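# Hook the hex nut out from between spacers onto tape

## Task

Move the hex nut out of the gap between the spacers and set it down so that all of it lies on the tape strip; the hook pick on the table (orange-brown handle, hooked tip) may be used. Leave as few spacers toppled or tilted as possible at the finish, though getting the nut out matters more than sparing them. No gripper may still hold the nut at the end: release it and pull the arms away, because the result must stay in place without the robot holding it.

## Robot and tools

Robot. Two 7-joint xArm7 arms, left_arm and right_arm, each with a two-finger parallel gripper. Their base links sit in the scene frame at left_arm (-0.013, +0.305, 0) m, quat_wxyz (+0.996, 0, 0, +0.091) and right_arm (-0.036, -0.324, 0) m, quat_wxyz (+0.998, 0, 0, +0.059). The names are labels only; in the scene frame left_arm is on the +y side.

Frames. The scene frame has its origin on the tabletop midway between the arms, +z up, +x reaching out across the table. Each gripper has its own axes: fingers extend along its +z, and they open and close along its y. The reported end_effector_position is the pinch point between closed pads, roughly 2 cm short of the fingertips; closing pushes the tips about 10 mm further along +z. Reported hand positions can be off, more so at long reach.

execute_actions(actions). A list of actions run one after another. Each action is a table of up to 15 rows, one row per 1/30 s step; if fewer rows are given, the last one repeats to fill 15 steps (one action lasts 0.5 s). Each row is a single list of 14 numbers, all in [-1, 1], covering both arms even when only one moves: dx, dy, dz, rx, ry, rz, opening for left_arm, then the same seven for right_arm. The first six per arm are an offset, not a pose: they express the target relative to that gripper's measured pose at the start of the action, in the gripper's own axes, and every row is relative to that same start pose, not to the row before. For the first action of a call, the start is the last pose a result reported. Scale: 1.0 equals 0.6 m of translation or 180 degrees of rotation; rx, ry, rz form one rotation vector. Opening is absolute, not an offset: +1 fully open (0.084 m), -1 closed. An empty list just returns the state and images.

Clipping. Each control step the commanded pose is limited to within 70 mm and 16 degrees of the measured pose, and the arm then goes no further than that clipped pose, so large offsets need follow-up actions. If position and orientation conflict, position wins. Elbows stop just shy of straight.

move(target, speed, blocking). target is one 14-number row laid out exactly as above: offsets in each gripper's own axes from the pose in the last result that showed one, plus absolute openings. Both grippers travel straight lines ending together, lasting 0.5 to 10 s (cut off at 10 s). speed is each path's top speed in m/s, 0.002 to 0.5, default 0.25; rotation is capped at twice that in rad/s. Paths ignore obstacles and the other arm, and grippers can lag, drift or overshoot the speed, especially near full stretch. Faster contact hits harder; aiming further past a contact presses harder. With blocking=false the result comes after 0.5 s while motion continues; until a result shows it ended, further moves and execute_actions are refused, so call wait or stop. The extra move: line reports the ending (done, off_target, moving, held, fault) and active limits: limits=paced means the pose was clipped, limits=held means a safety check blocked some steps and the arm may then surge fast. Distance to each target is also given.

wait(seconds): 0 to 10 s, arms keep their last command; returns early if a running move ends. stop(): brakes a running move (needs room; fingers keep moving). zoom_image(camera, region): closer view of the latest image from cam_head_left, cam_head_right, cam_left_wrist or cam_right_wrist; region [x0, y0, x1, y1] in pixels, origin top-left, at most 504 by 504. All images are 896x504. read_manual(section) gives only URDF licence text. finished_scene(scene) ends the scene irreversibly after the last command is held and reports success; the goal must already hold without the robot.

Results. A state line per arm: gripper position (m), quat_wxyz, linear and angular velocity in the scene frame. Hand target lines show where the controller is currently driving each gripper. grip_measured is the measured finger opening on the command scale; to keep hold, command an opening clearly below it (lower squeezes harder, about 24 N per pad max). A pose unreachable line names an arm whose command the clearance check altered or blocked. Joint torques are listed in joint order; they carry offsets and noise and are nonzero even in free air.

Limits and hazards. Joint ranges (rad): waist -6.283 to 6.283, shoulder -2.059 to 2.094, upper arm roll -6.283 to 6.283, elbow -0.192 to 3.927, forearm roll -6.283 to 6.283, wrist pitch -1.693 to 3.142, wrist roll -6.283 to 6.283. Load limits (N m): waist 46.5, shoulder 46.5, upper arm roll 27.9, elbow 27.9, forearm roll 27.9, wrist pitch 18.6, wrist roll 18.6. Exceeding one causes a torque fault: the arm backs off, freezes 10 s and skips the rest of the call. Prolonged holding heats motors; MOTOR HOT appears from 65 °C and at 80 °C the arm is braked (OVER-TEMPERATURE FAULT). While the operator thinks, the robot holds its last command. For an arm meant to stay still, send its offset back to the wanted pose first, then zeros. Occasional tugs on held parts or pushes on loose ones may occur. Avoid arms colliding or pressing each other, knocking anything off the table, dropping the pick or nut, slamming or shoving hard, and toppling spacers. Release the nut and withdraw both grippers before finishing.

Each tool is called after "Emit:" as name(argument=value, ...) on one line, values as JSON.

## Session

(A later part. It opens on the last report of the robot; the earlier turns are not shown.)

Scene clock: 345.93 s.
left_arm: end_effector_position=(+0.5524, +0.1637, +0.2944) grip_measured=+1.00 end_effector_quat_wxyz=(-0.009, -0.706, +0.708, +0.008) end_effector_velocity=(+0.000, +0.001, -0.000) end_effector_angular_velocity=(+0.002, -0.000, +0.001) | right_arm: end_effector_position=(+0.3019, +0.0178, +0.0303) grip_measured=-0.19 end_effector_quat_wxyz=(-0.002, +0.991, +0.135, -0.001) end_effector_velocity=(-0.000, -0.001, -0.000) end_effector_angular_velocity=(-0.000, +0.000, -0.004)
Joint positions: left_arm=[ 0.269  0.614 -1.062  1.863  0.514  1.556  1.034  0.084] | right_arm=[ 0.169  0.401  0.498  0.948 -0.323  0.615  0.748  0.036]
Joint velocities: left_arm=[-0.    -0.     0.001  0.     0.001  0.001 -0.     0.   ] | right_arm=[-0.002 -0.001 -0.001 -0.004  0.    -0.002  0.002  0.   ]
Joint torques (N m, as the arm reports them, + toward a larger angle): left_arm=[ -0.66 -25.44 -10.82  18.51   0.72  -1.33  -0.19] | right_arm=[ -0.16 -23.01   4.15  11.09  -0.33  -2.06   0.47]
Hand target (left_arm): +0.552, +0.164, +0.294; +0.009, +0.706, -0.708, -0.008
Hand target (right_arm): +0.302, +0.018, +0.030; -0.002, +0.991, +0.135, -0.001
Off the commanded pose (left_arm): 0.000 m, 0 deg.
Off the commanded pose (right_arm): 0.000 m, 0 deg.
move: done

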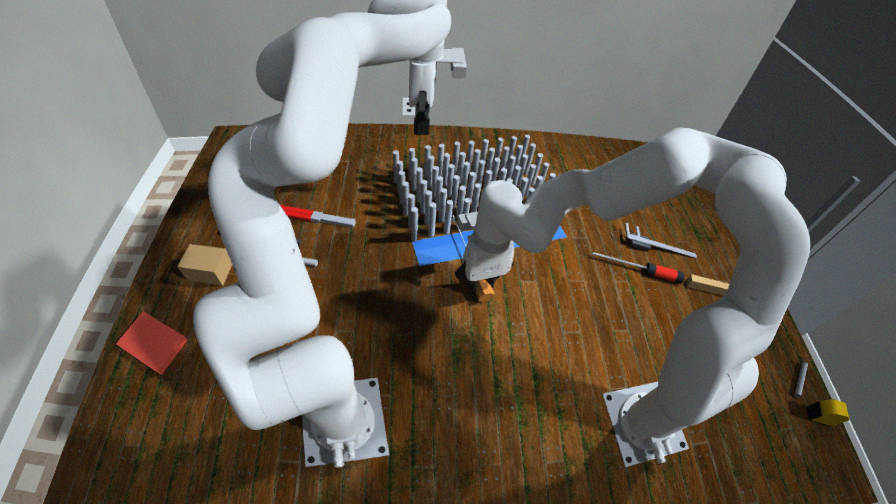

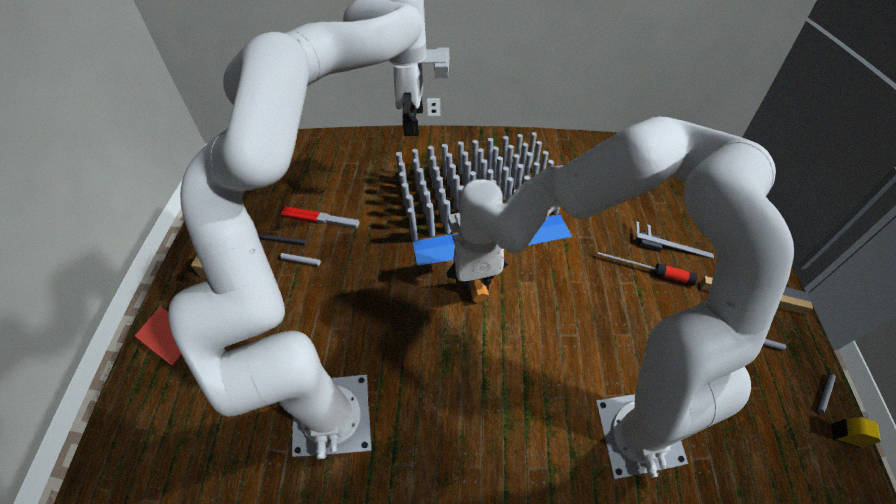

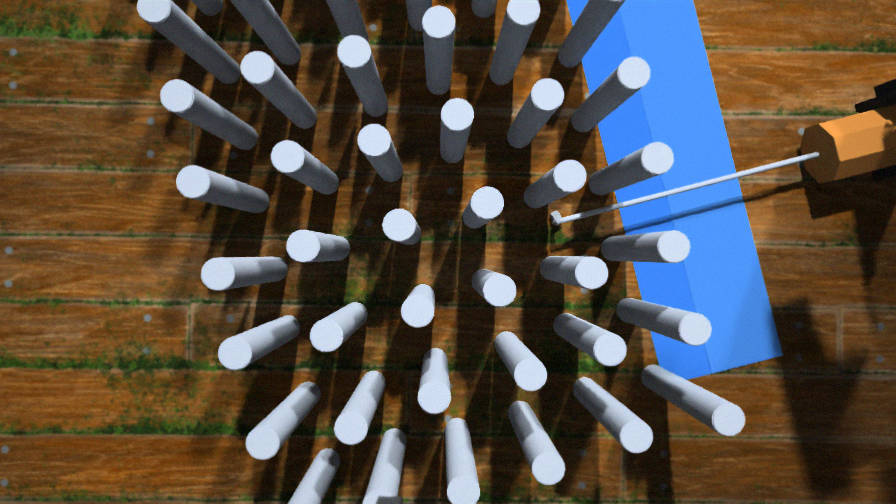

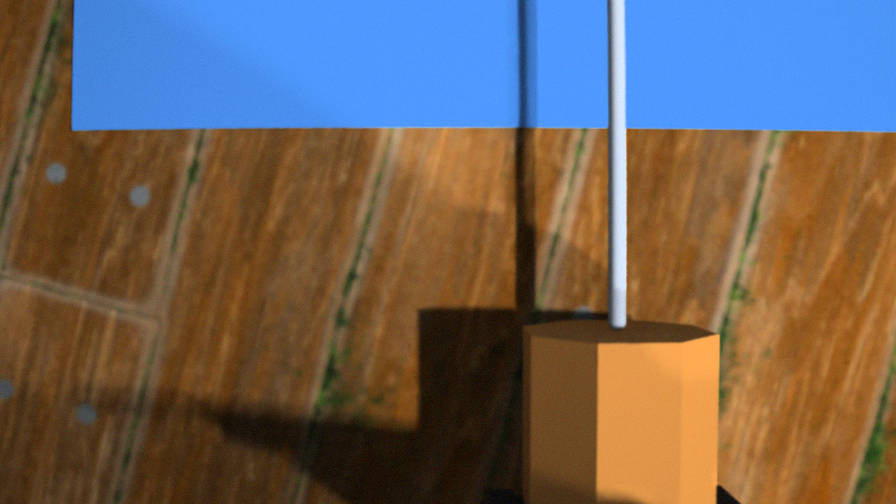

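Emit:
move(target=[0,0,0,0,0,0,1,0.006,0,0,0,0,0,-0.6], speed=0.02)

Emit:
move(target=[0,0,0,0,0,0,1,0,0.006,0,0,0,0,-0.6], speed=0.02)

Emit:
move(target=[0,0,0,0,0,0,1,-0.016,0,0,0,0,0,-0.6], speed=0.02)

Emit:
zoom_image(camera="cam_left_wrist", region=[510,180,630,255])

Scene clock: 355.53 s.
left_arm: end_effector_position=(+0.5524, +0.1637, +0.2944) grip_measured=+1.00 end_effector_quat_wxyz=(-0.009, -0.706, +0.708, +0.008) end_effector_velocity=(-0.000, -0.000, -0.000) end_effector_angular_velocity=(+0.001, +0.001, -0.001) | right_arm: end_effector_position=(+0.3053, +0.0188, +0.0303) grip_measured=-0.19 end_effector_quat_wxyz=(-0.002, +0.991, +0.135, -0.001) end_effector_velocity=(-0.001, +0.000, -0.001) end_effector_angular_velocity=(-0.001, +0.004, +0.000)
Joint positions: left_arm=[ 0.269  0.614 -1.062  1.863  0.514  1.556  1.034  0.084] | right_arm=[ 0.17   0.409  0.495  0.96  -0.325  0.62   0.745  0.036]
Joint velocities: left_arm=[ 0.     0.    -0.001 -0.001  0.001  0.001  0.     0.   ] | right_arm=[ 0.     0.004  0.     0.002  0.001  0.002 -0.001  0.   ]
Joint torques (N m, as the arm reports them, + toward a larger angle): left_arm=[ -0.62 -27.08 -11.21  18.91   0.46  -1.23  -0.44] | right_arm=[ -0.44 -23.29   4.06  11.51  -0.1   -2.06   0.52]
Hand target (left_arm): +0.552, +0.164, +0.294; +0.009, +0.706, -0.708, -0.008
Hand target (right_arm): +0.305, +0.019, +0.030; -0.002, +0.991, +0.135, -0.001
Off the commanded pose (left_arm): 0.000 m, 0 deg.
Off the commanded pose (right_arm): 0.000 m, 0 deg.
move: done

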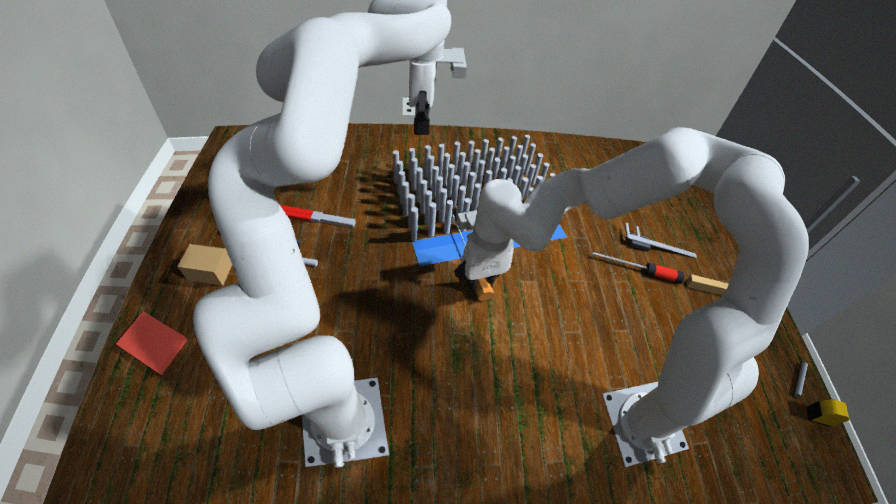

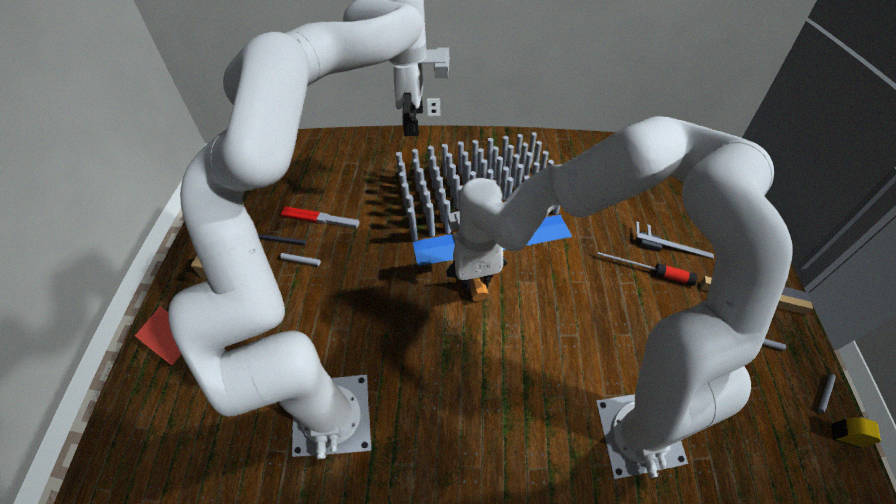

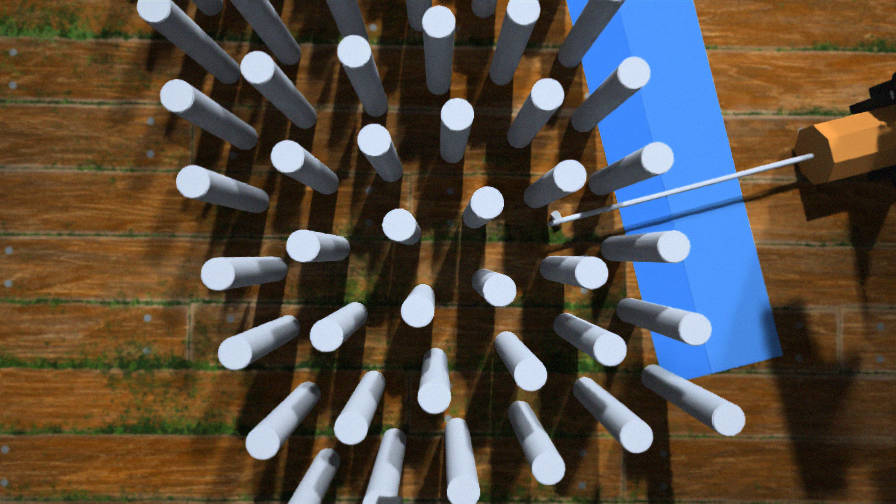

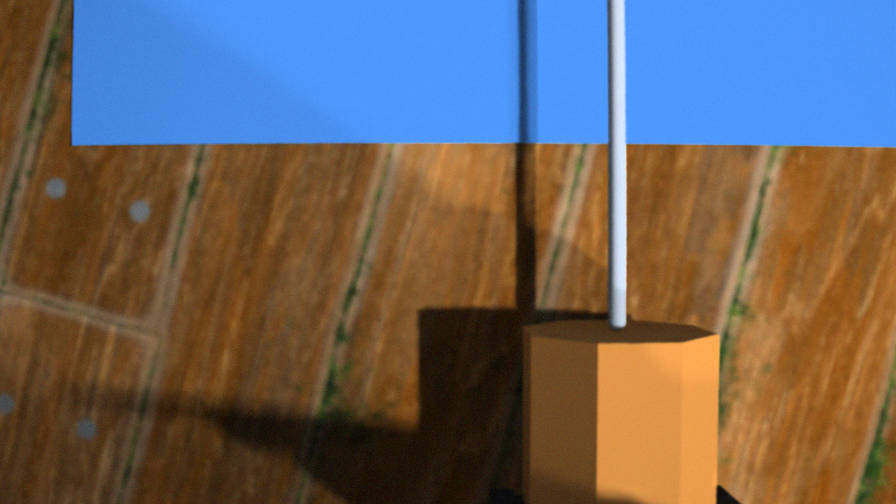

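Scene clock: 356.23 s.
left_arm: end_effector_position=(+0.5524, +0.1637, +0.2944) grip_measured=+1.00 end_effector_quat_wxyz=(-0.009, -0.706, +0.708, +0.008) end_effector_velocity=(+0.000, +0.000, +0.000) end_effector_angular_velocity=(-0.000, -0.001, +0.001) | right_arm: end_effector_position=(+0.3062, +0.0154, +0.0303) grip_measured=-0.19 end_effector_quat_wxyz=(-0.002, +0.991, +0.135, -0.001) end_effector_velocity=(+0.000, -0.000, +0.000) end_effector_angular_velocity=(+0.000, -0.001, +0.003)
Joint positions: left_arm=[ 0.269  0.614 -1.062  1.863  0.514  1.556  1.034  0.084] | right_arm=[ 0.162  0.405  0.495  0.953 -0.323  0.617  0.738  0.036]
Joint velocities: left_arm=[ 0.    -0.     0.001  0.001  0.    -0.     0.    -0.   ] | right_arm=[-0.002 -0.001  0.001 -0.002 -0.001 -0.001 -0.002 -0.   ]
Joint torques (N m, as the arm reports them, + toward a larger angle): left_arm=[ -1.78 -26.35 -11.08  18.88   0.49  -1.37  -0.15] | right_arm=[  0.04 -23.51   4.19  11.21  -0.1   -2.09   0.52]
Hand target (left_arm): +0.552, +0.164, +0.294; +0.009, +0.706, -0.708, -0.008
Hand target (right_arm): +0.306, +0.015, +0.030; -0.002, +0.991, +0.135, -0.001
Off the commanded pose (left_arm): 0.000 m, 0 deg.
Off the commanded pose (right_arm): 0.000 m, 0 deg.
move: done

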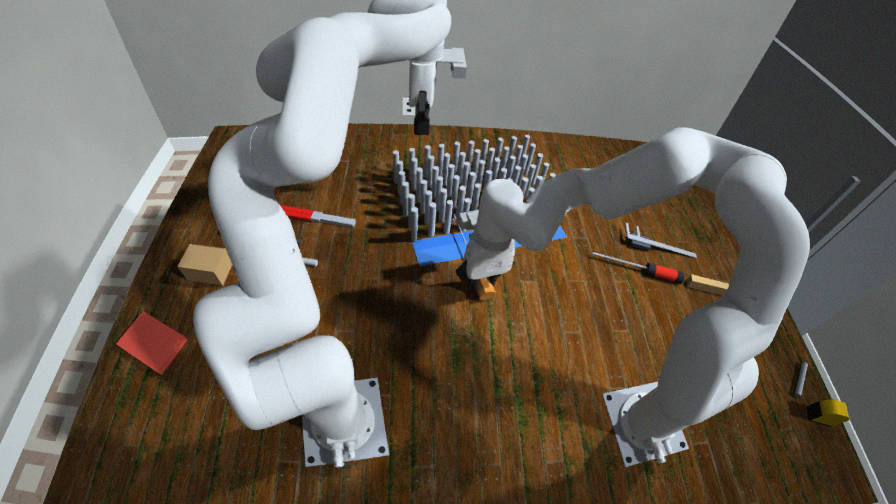

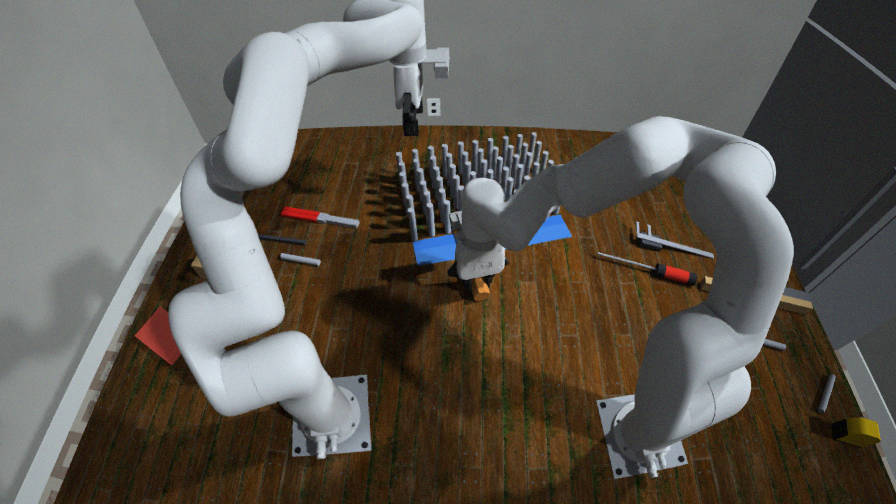

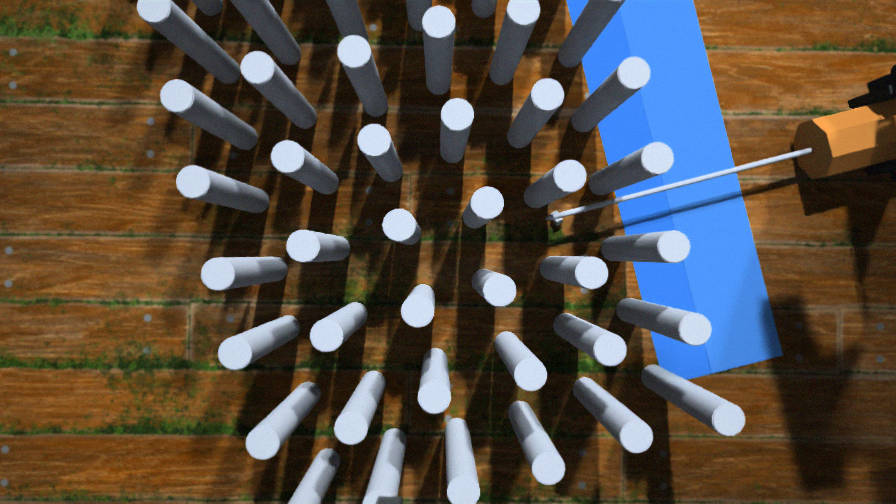

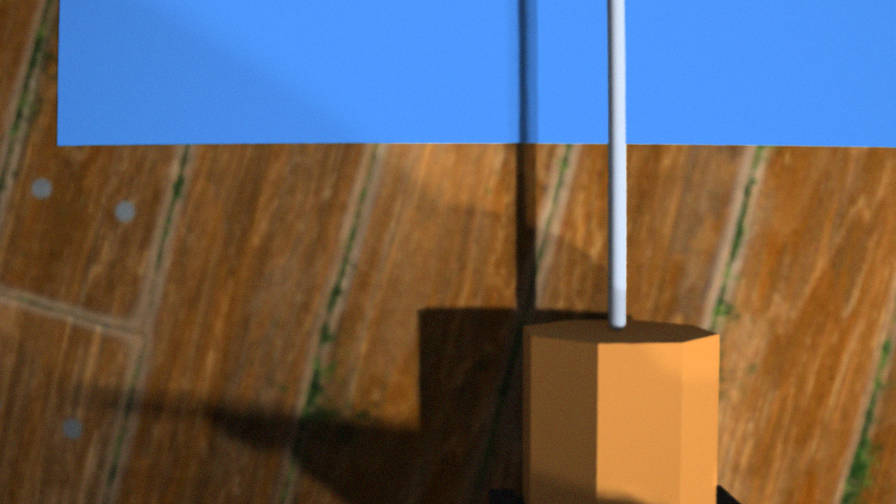

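Scene clock: 356.97 s.
left_arm: end_effector_position=(+0.5524, +0.1637, +0.2944) grip_measured=+1.00 end_effector_quat_wxyz=(-0.009, -0.706, +0.708, +0.008) end_effector_velocity=(+0.000, +0.000, +0.000) end_effector_angular_velocity=(-0.001, -0.001, +0.002) | right_arm: end_effector_position=(+0.2971, +0.0128, +0.0303) grip_measured=-0.19 end_effector_quat_wxyz=(-0.002, +0.991, +0.135, -0.001) end_effector_velocity=(-0.000, -0.000, +0.001) end_effector_angular_velocity=(+0.001, -0.003, -0.001)
Joint positions: left_arm=[ 0.269  0.614 -1.062  1.863  0.514  1.556  1.034  0.084] | right_arm=[ 0.161  0.383  0.503  0.92  -0.317  0.603  0.744  0.036]
Joint velocities: left_arm=[-0.     0.     0.001  0.002 -0.001 -0.    -0.    -0.   ] | right_arm=[-0.001 -0.005  0.001 -0.004  0.001 -0.003  0.001  0.   ]
Joint torques (N m, as the arm reports them, + toward a larger angle): left_arm=[ -0.8  -26.06 -10.87  18.75   0.49  -1.36  -0.5 ] | right_arm=[ -0.68 -22.53   4.    11.    -0.36  -2.09   0.64]
Hand target (left_arm): +0.552, +0.164, +0.294; +0.009, +0.706, -0.708, -0.008
Hand target (right_arm): +0.297, +0.013, +0.030; -0.002, +0.991, +0.135, -0.001
Off the commanded pose (left_arm): 0.000 m, 0 deg.
Off the commanded pose (right_arm): 0.000 m, 0 deg.
move: done

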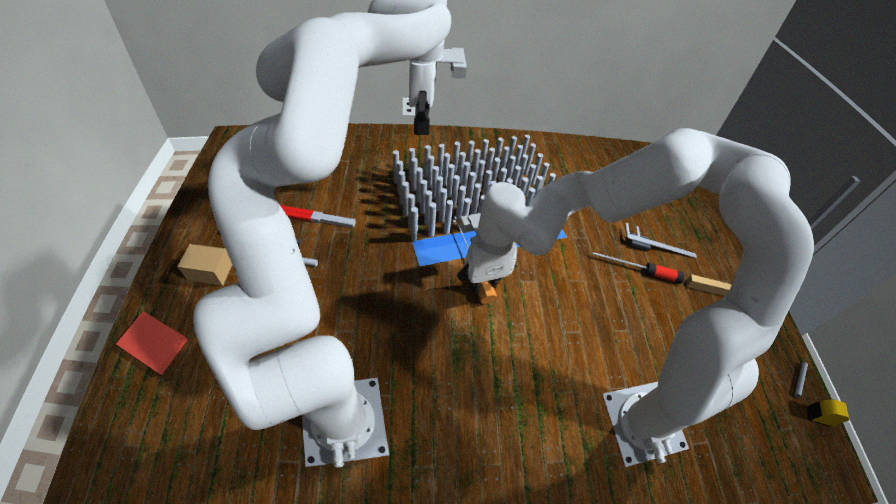

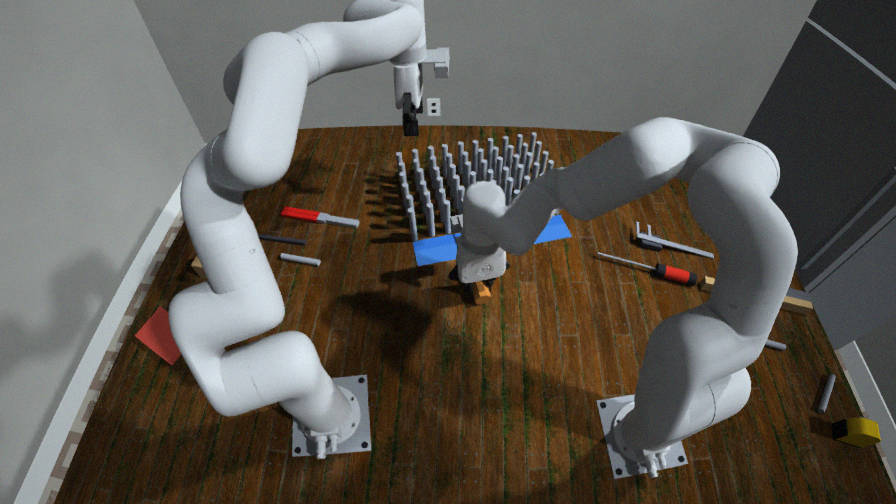

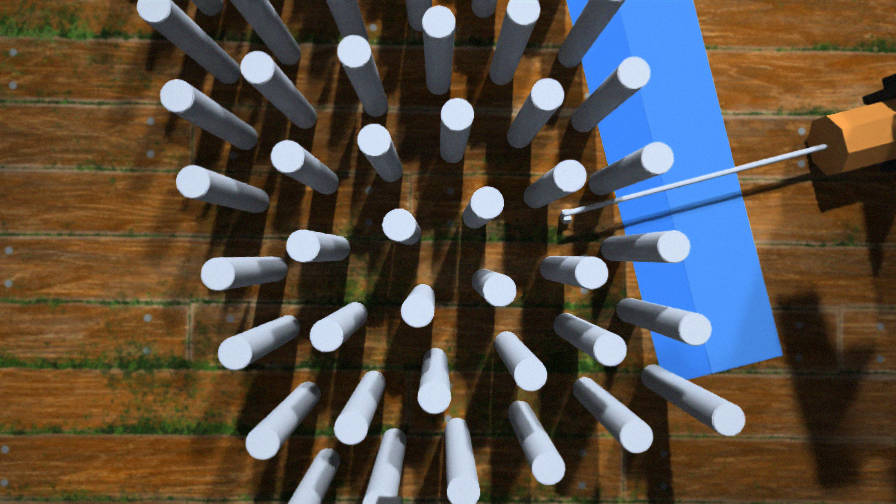

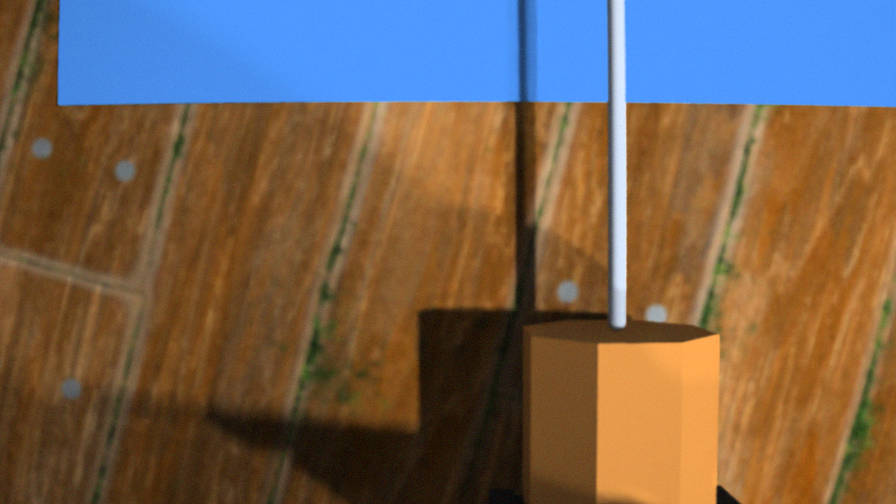

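Region (510, 180, 630, 255) of cam_left_wrist's 896x504 image, scaled by 4.200, with more detail than that image has; it fills the top 315 rows of this view, and the rest is white.

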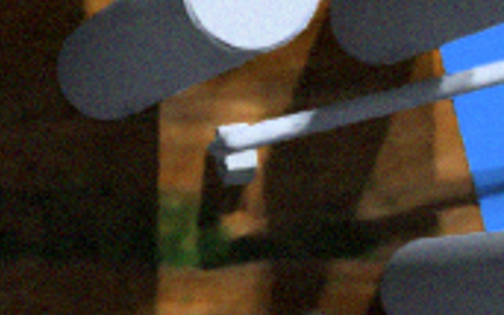

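Nut now vertical, hook at upper half. Re-centre and pull.

Emit:
move(target=[0,0,0,0,0,0,1,0.002,-0.004,0,0,0,0,-0.6], speed=0.02)

Emit:
move(target=[0,0,0,0,0,0,1,-0.018,-0.003,0,0,0,0,-0.6], speed=0.02)

Emit:
zoom_image(camera="cam_left_wrist", region=[540,170,660,245])

Scene clock: 365.00 s.
left_arm: end_effector_position=(+0.5524, +0.1637, +0.2944) grip_measured=+1.00 end_effector_quat_wxyz=(-0.009, -0.706, +0.708, +0.008) end_effector_velocity=(+0.001, +0.000, +0.000) end_effector_angular_velocity=(-0.001, -0.001, +0.001) | right_arm: end_effector_position=(+0.2976, +0.0154, +0.0303) grip_measured=-0.19 end_effector_quat_wxyz=(-0.002, +0.991, +0.135, -0.001) end_effector_velocity=(-0.000, +0.000, -0.001) end_effector_angular_velocity=(-0.001, +0.002, -0.001)
Joint positions: left_arm=[ 0.269  0.614 -1.062  1.863  0.514  1.556  1.034  0.084] | right_arm=[ 0.166  0.389  0.502  0.929 -0.319  0.607  0.749  0.036]
Joint velocities: left_arm=[ 0.     0.     0.001  0.001 -0.001 -0.001  0.     0.   ] | right_arm=[ 0.001  0.003 -0.001  0.002 -0.001  0.001  0.001  0.   ]
Joint torques (N m, as the arm reports them, + toward a larger angle): left_arm=[ -0.54 -26.4  -11.05  18.72   0.96  -1.36  -0.4 ] | right_arm=[ -0.53 -22.55   3.77  11.03  -0.36  -1.92   0.41]
Hand target (left_arm): +0.552, +0.164, +0.294; +0.009, +0.706, -0.708, -0.008
Hand target (right_arm): +0.298, +0.015, +0.030; -0.002, +0.991, +0.135, -0.001
Off the commanded pose (left_arm): 0.000 m, 0 deg.
Off the commanded pose (right_arm): 0.000 m, 0 deg.
move: done

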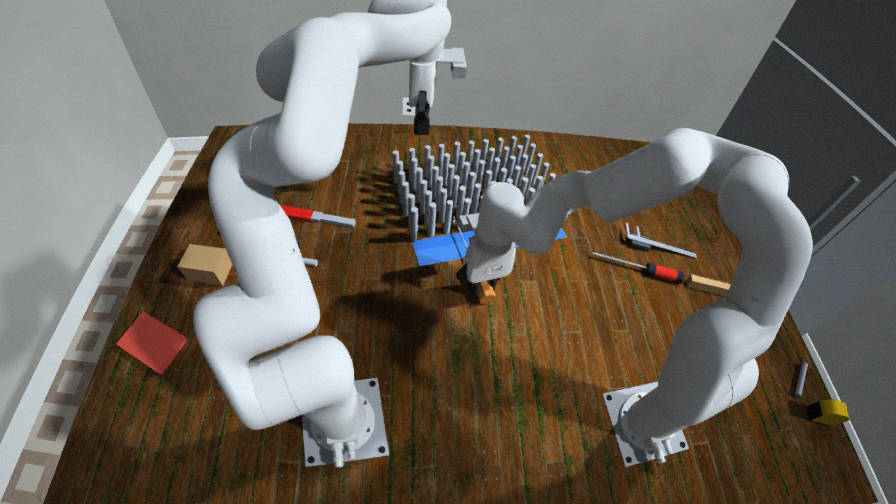

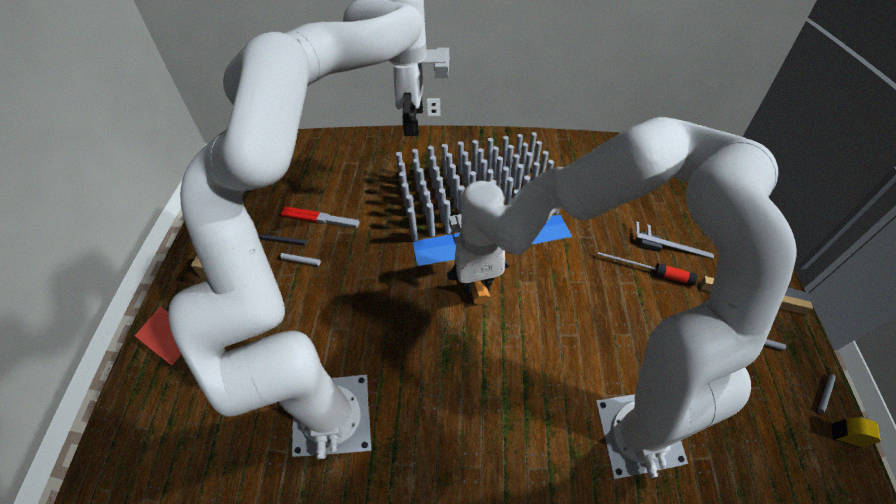

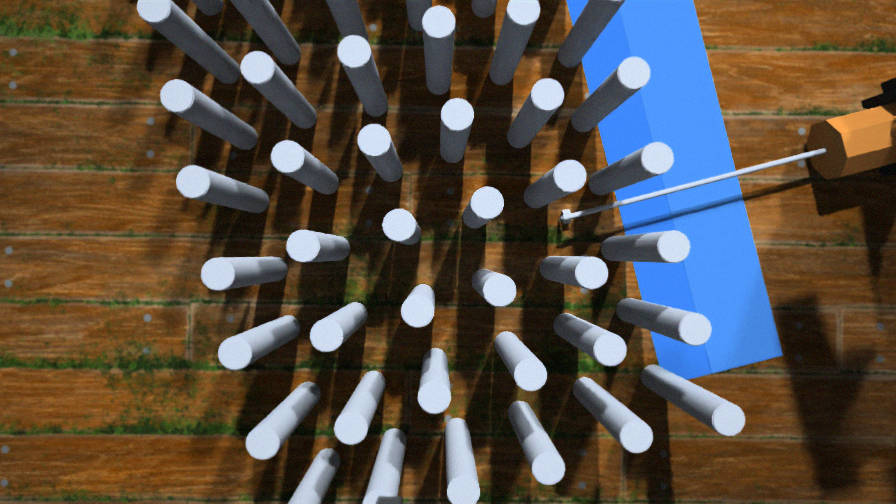

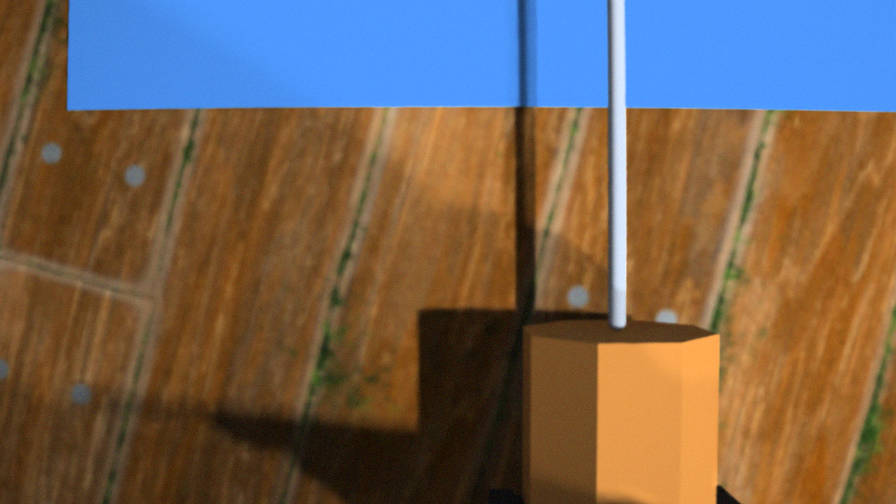

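Scene clock: 365.80 s.
left_arm: end_effector_position=(+0.5524, +0.1637, +0.2944) grip_measured=+1.00 end_effector_quat_wxyz=(-0.009, -0.706, +0.708, +0.008) end_effector_velocity=(-0.000, -0.000, -0.000) end_effector_angular_velocity=(+0.000, +0.001, -0.000) | right_arm: end_effector_position=(+0.2868, +0.0142, +0.0303) grip_measured=-0.19 end_effector_quat_wxyz=(-0.002, +0.991, +0.135, -0.001) end_effector_velocity=(-0.001, -0.001, -0.001) end_effector_angular_velocity=(-0.000, +0.001, -0.004)
Joint positions: left_arm=[ 0.269  0.614 -1.062  1.863  0.514  1.556  1.034  0.084] | right_arm=[ 0.168  0.368  0.511  0.896 -0.313  0.594  0.76   0.036]
Joint velocities: left_arm=[-0.     0.    -0.    -0.001 -0.     0.001 -0.     0.   ] | right_arm=[-0.001 -0.001 -0.001 -0.004  0.002 -0.003  0.002 -0.   ]
Joint torques (N m, as the arm reports them, + toward a larger angle): left_arm=[ -0.89 -26.47 -11.03  18.8    0.26  -1.38  -0.36] | right_arm=[ -0.72 -21.82   3.62  11.05  -0.08  -2.16   0.49]
Hand target (left_arm): +0.552, +0.164, +0.294; +0.009, +0.706, -0.708, -0.008
Hand target (right_arm): +0.287, +0.014, +0.030; -0.002, +0.991, +0.135, -0.001
Off the commanded pose (left_arm): 0.000 m, 0 deg.
Off the commanded pose (right_arm): 0.000 m, 0 deg.
move: done

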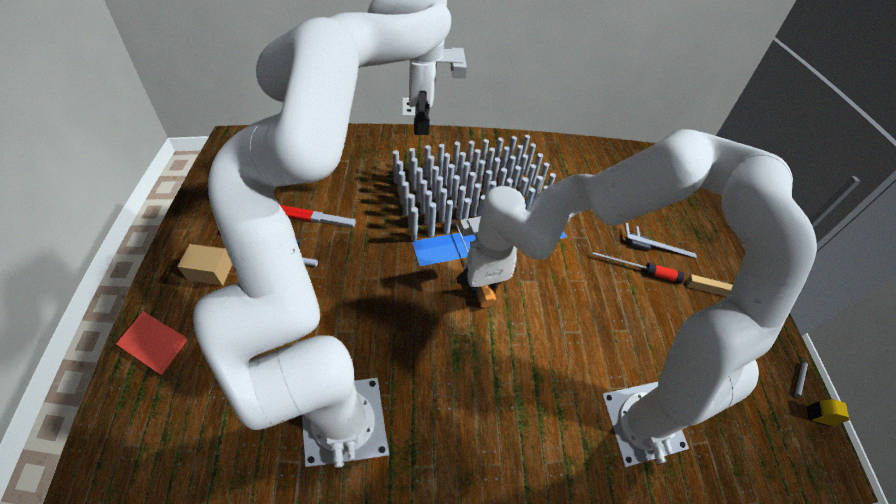

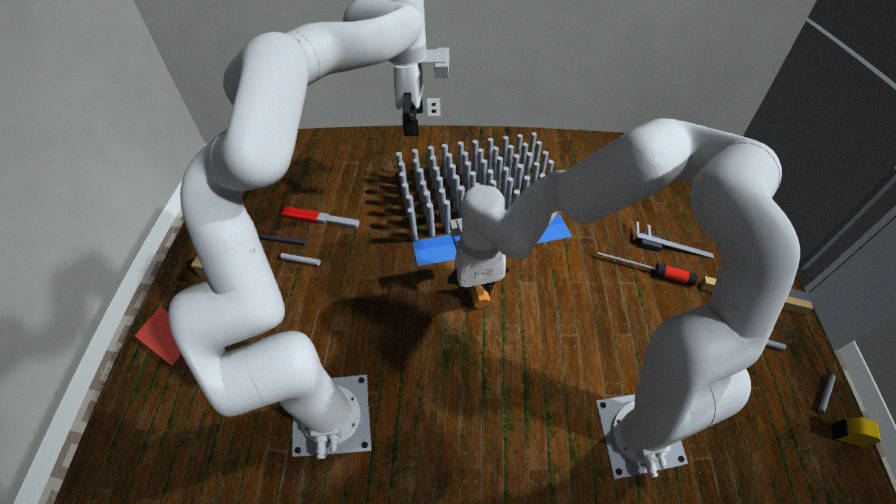

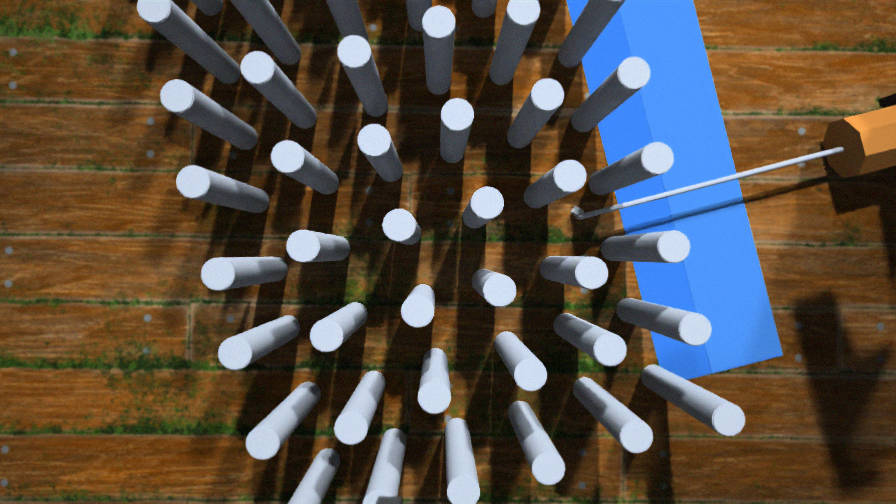

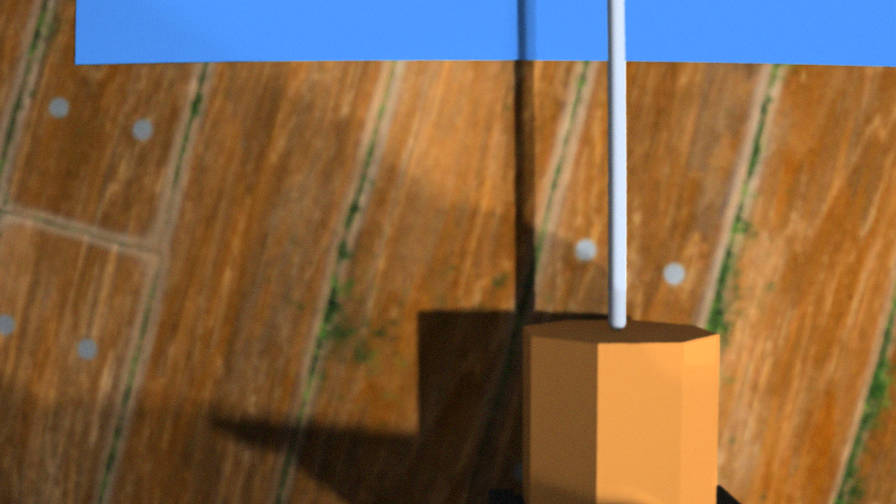

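Region (540, 170, 660, 245) of cam_left_wrist's 896x504 image, scaled by 4.200, with more detail than that image has; it fills the top 315 rows of this view, and the rest is white.

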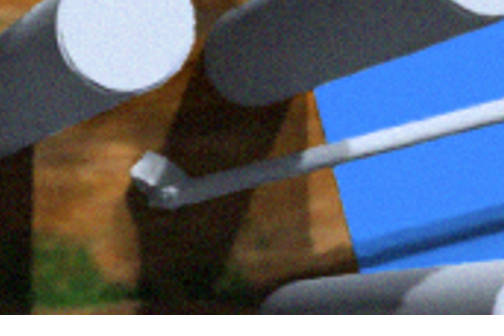

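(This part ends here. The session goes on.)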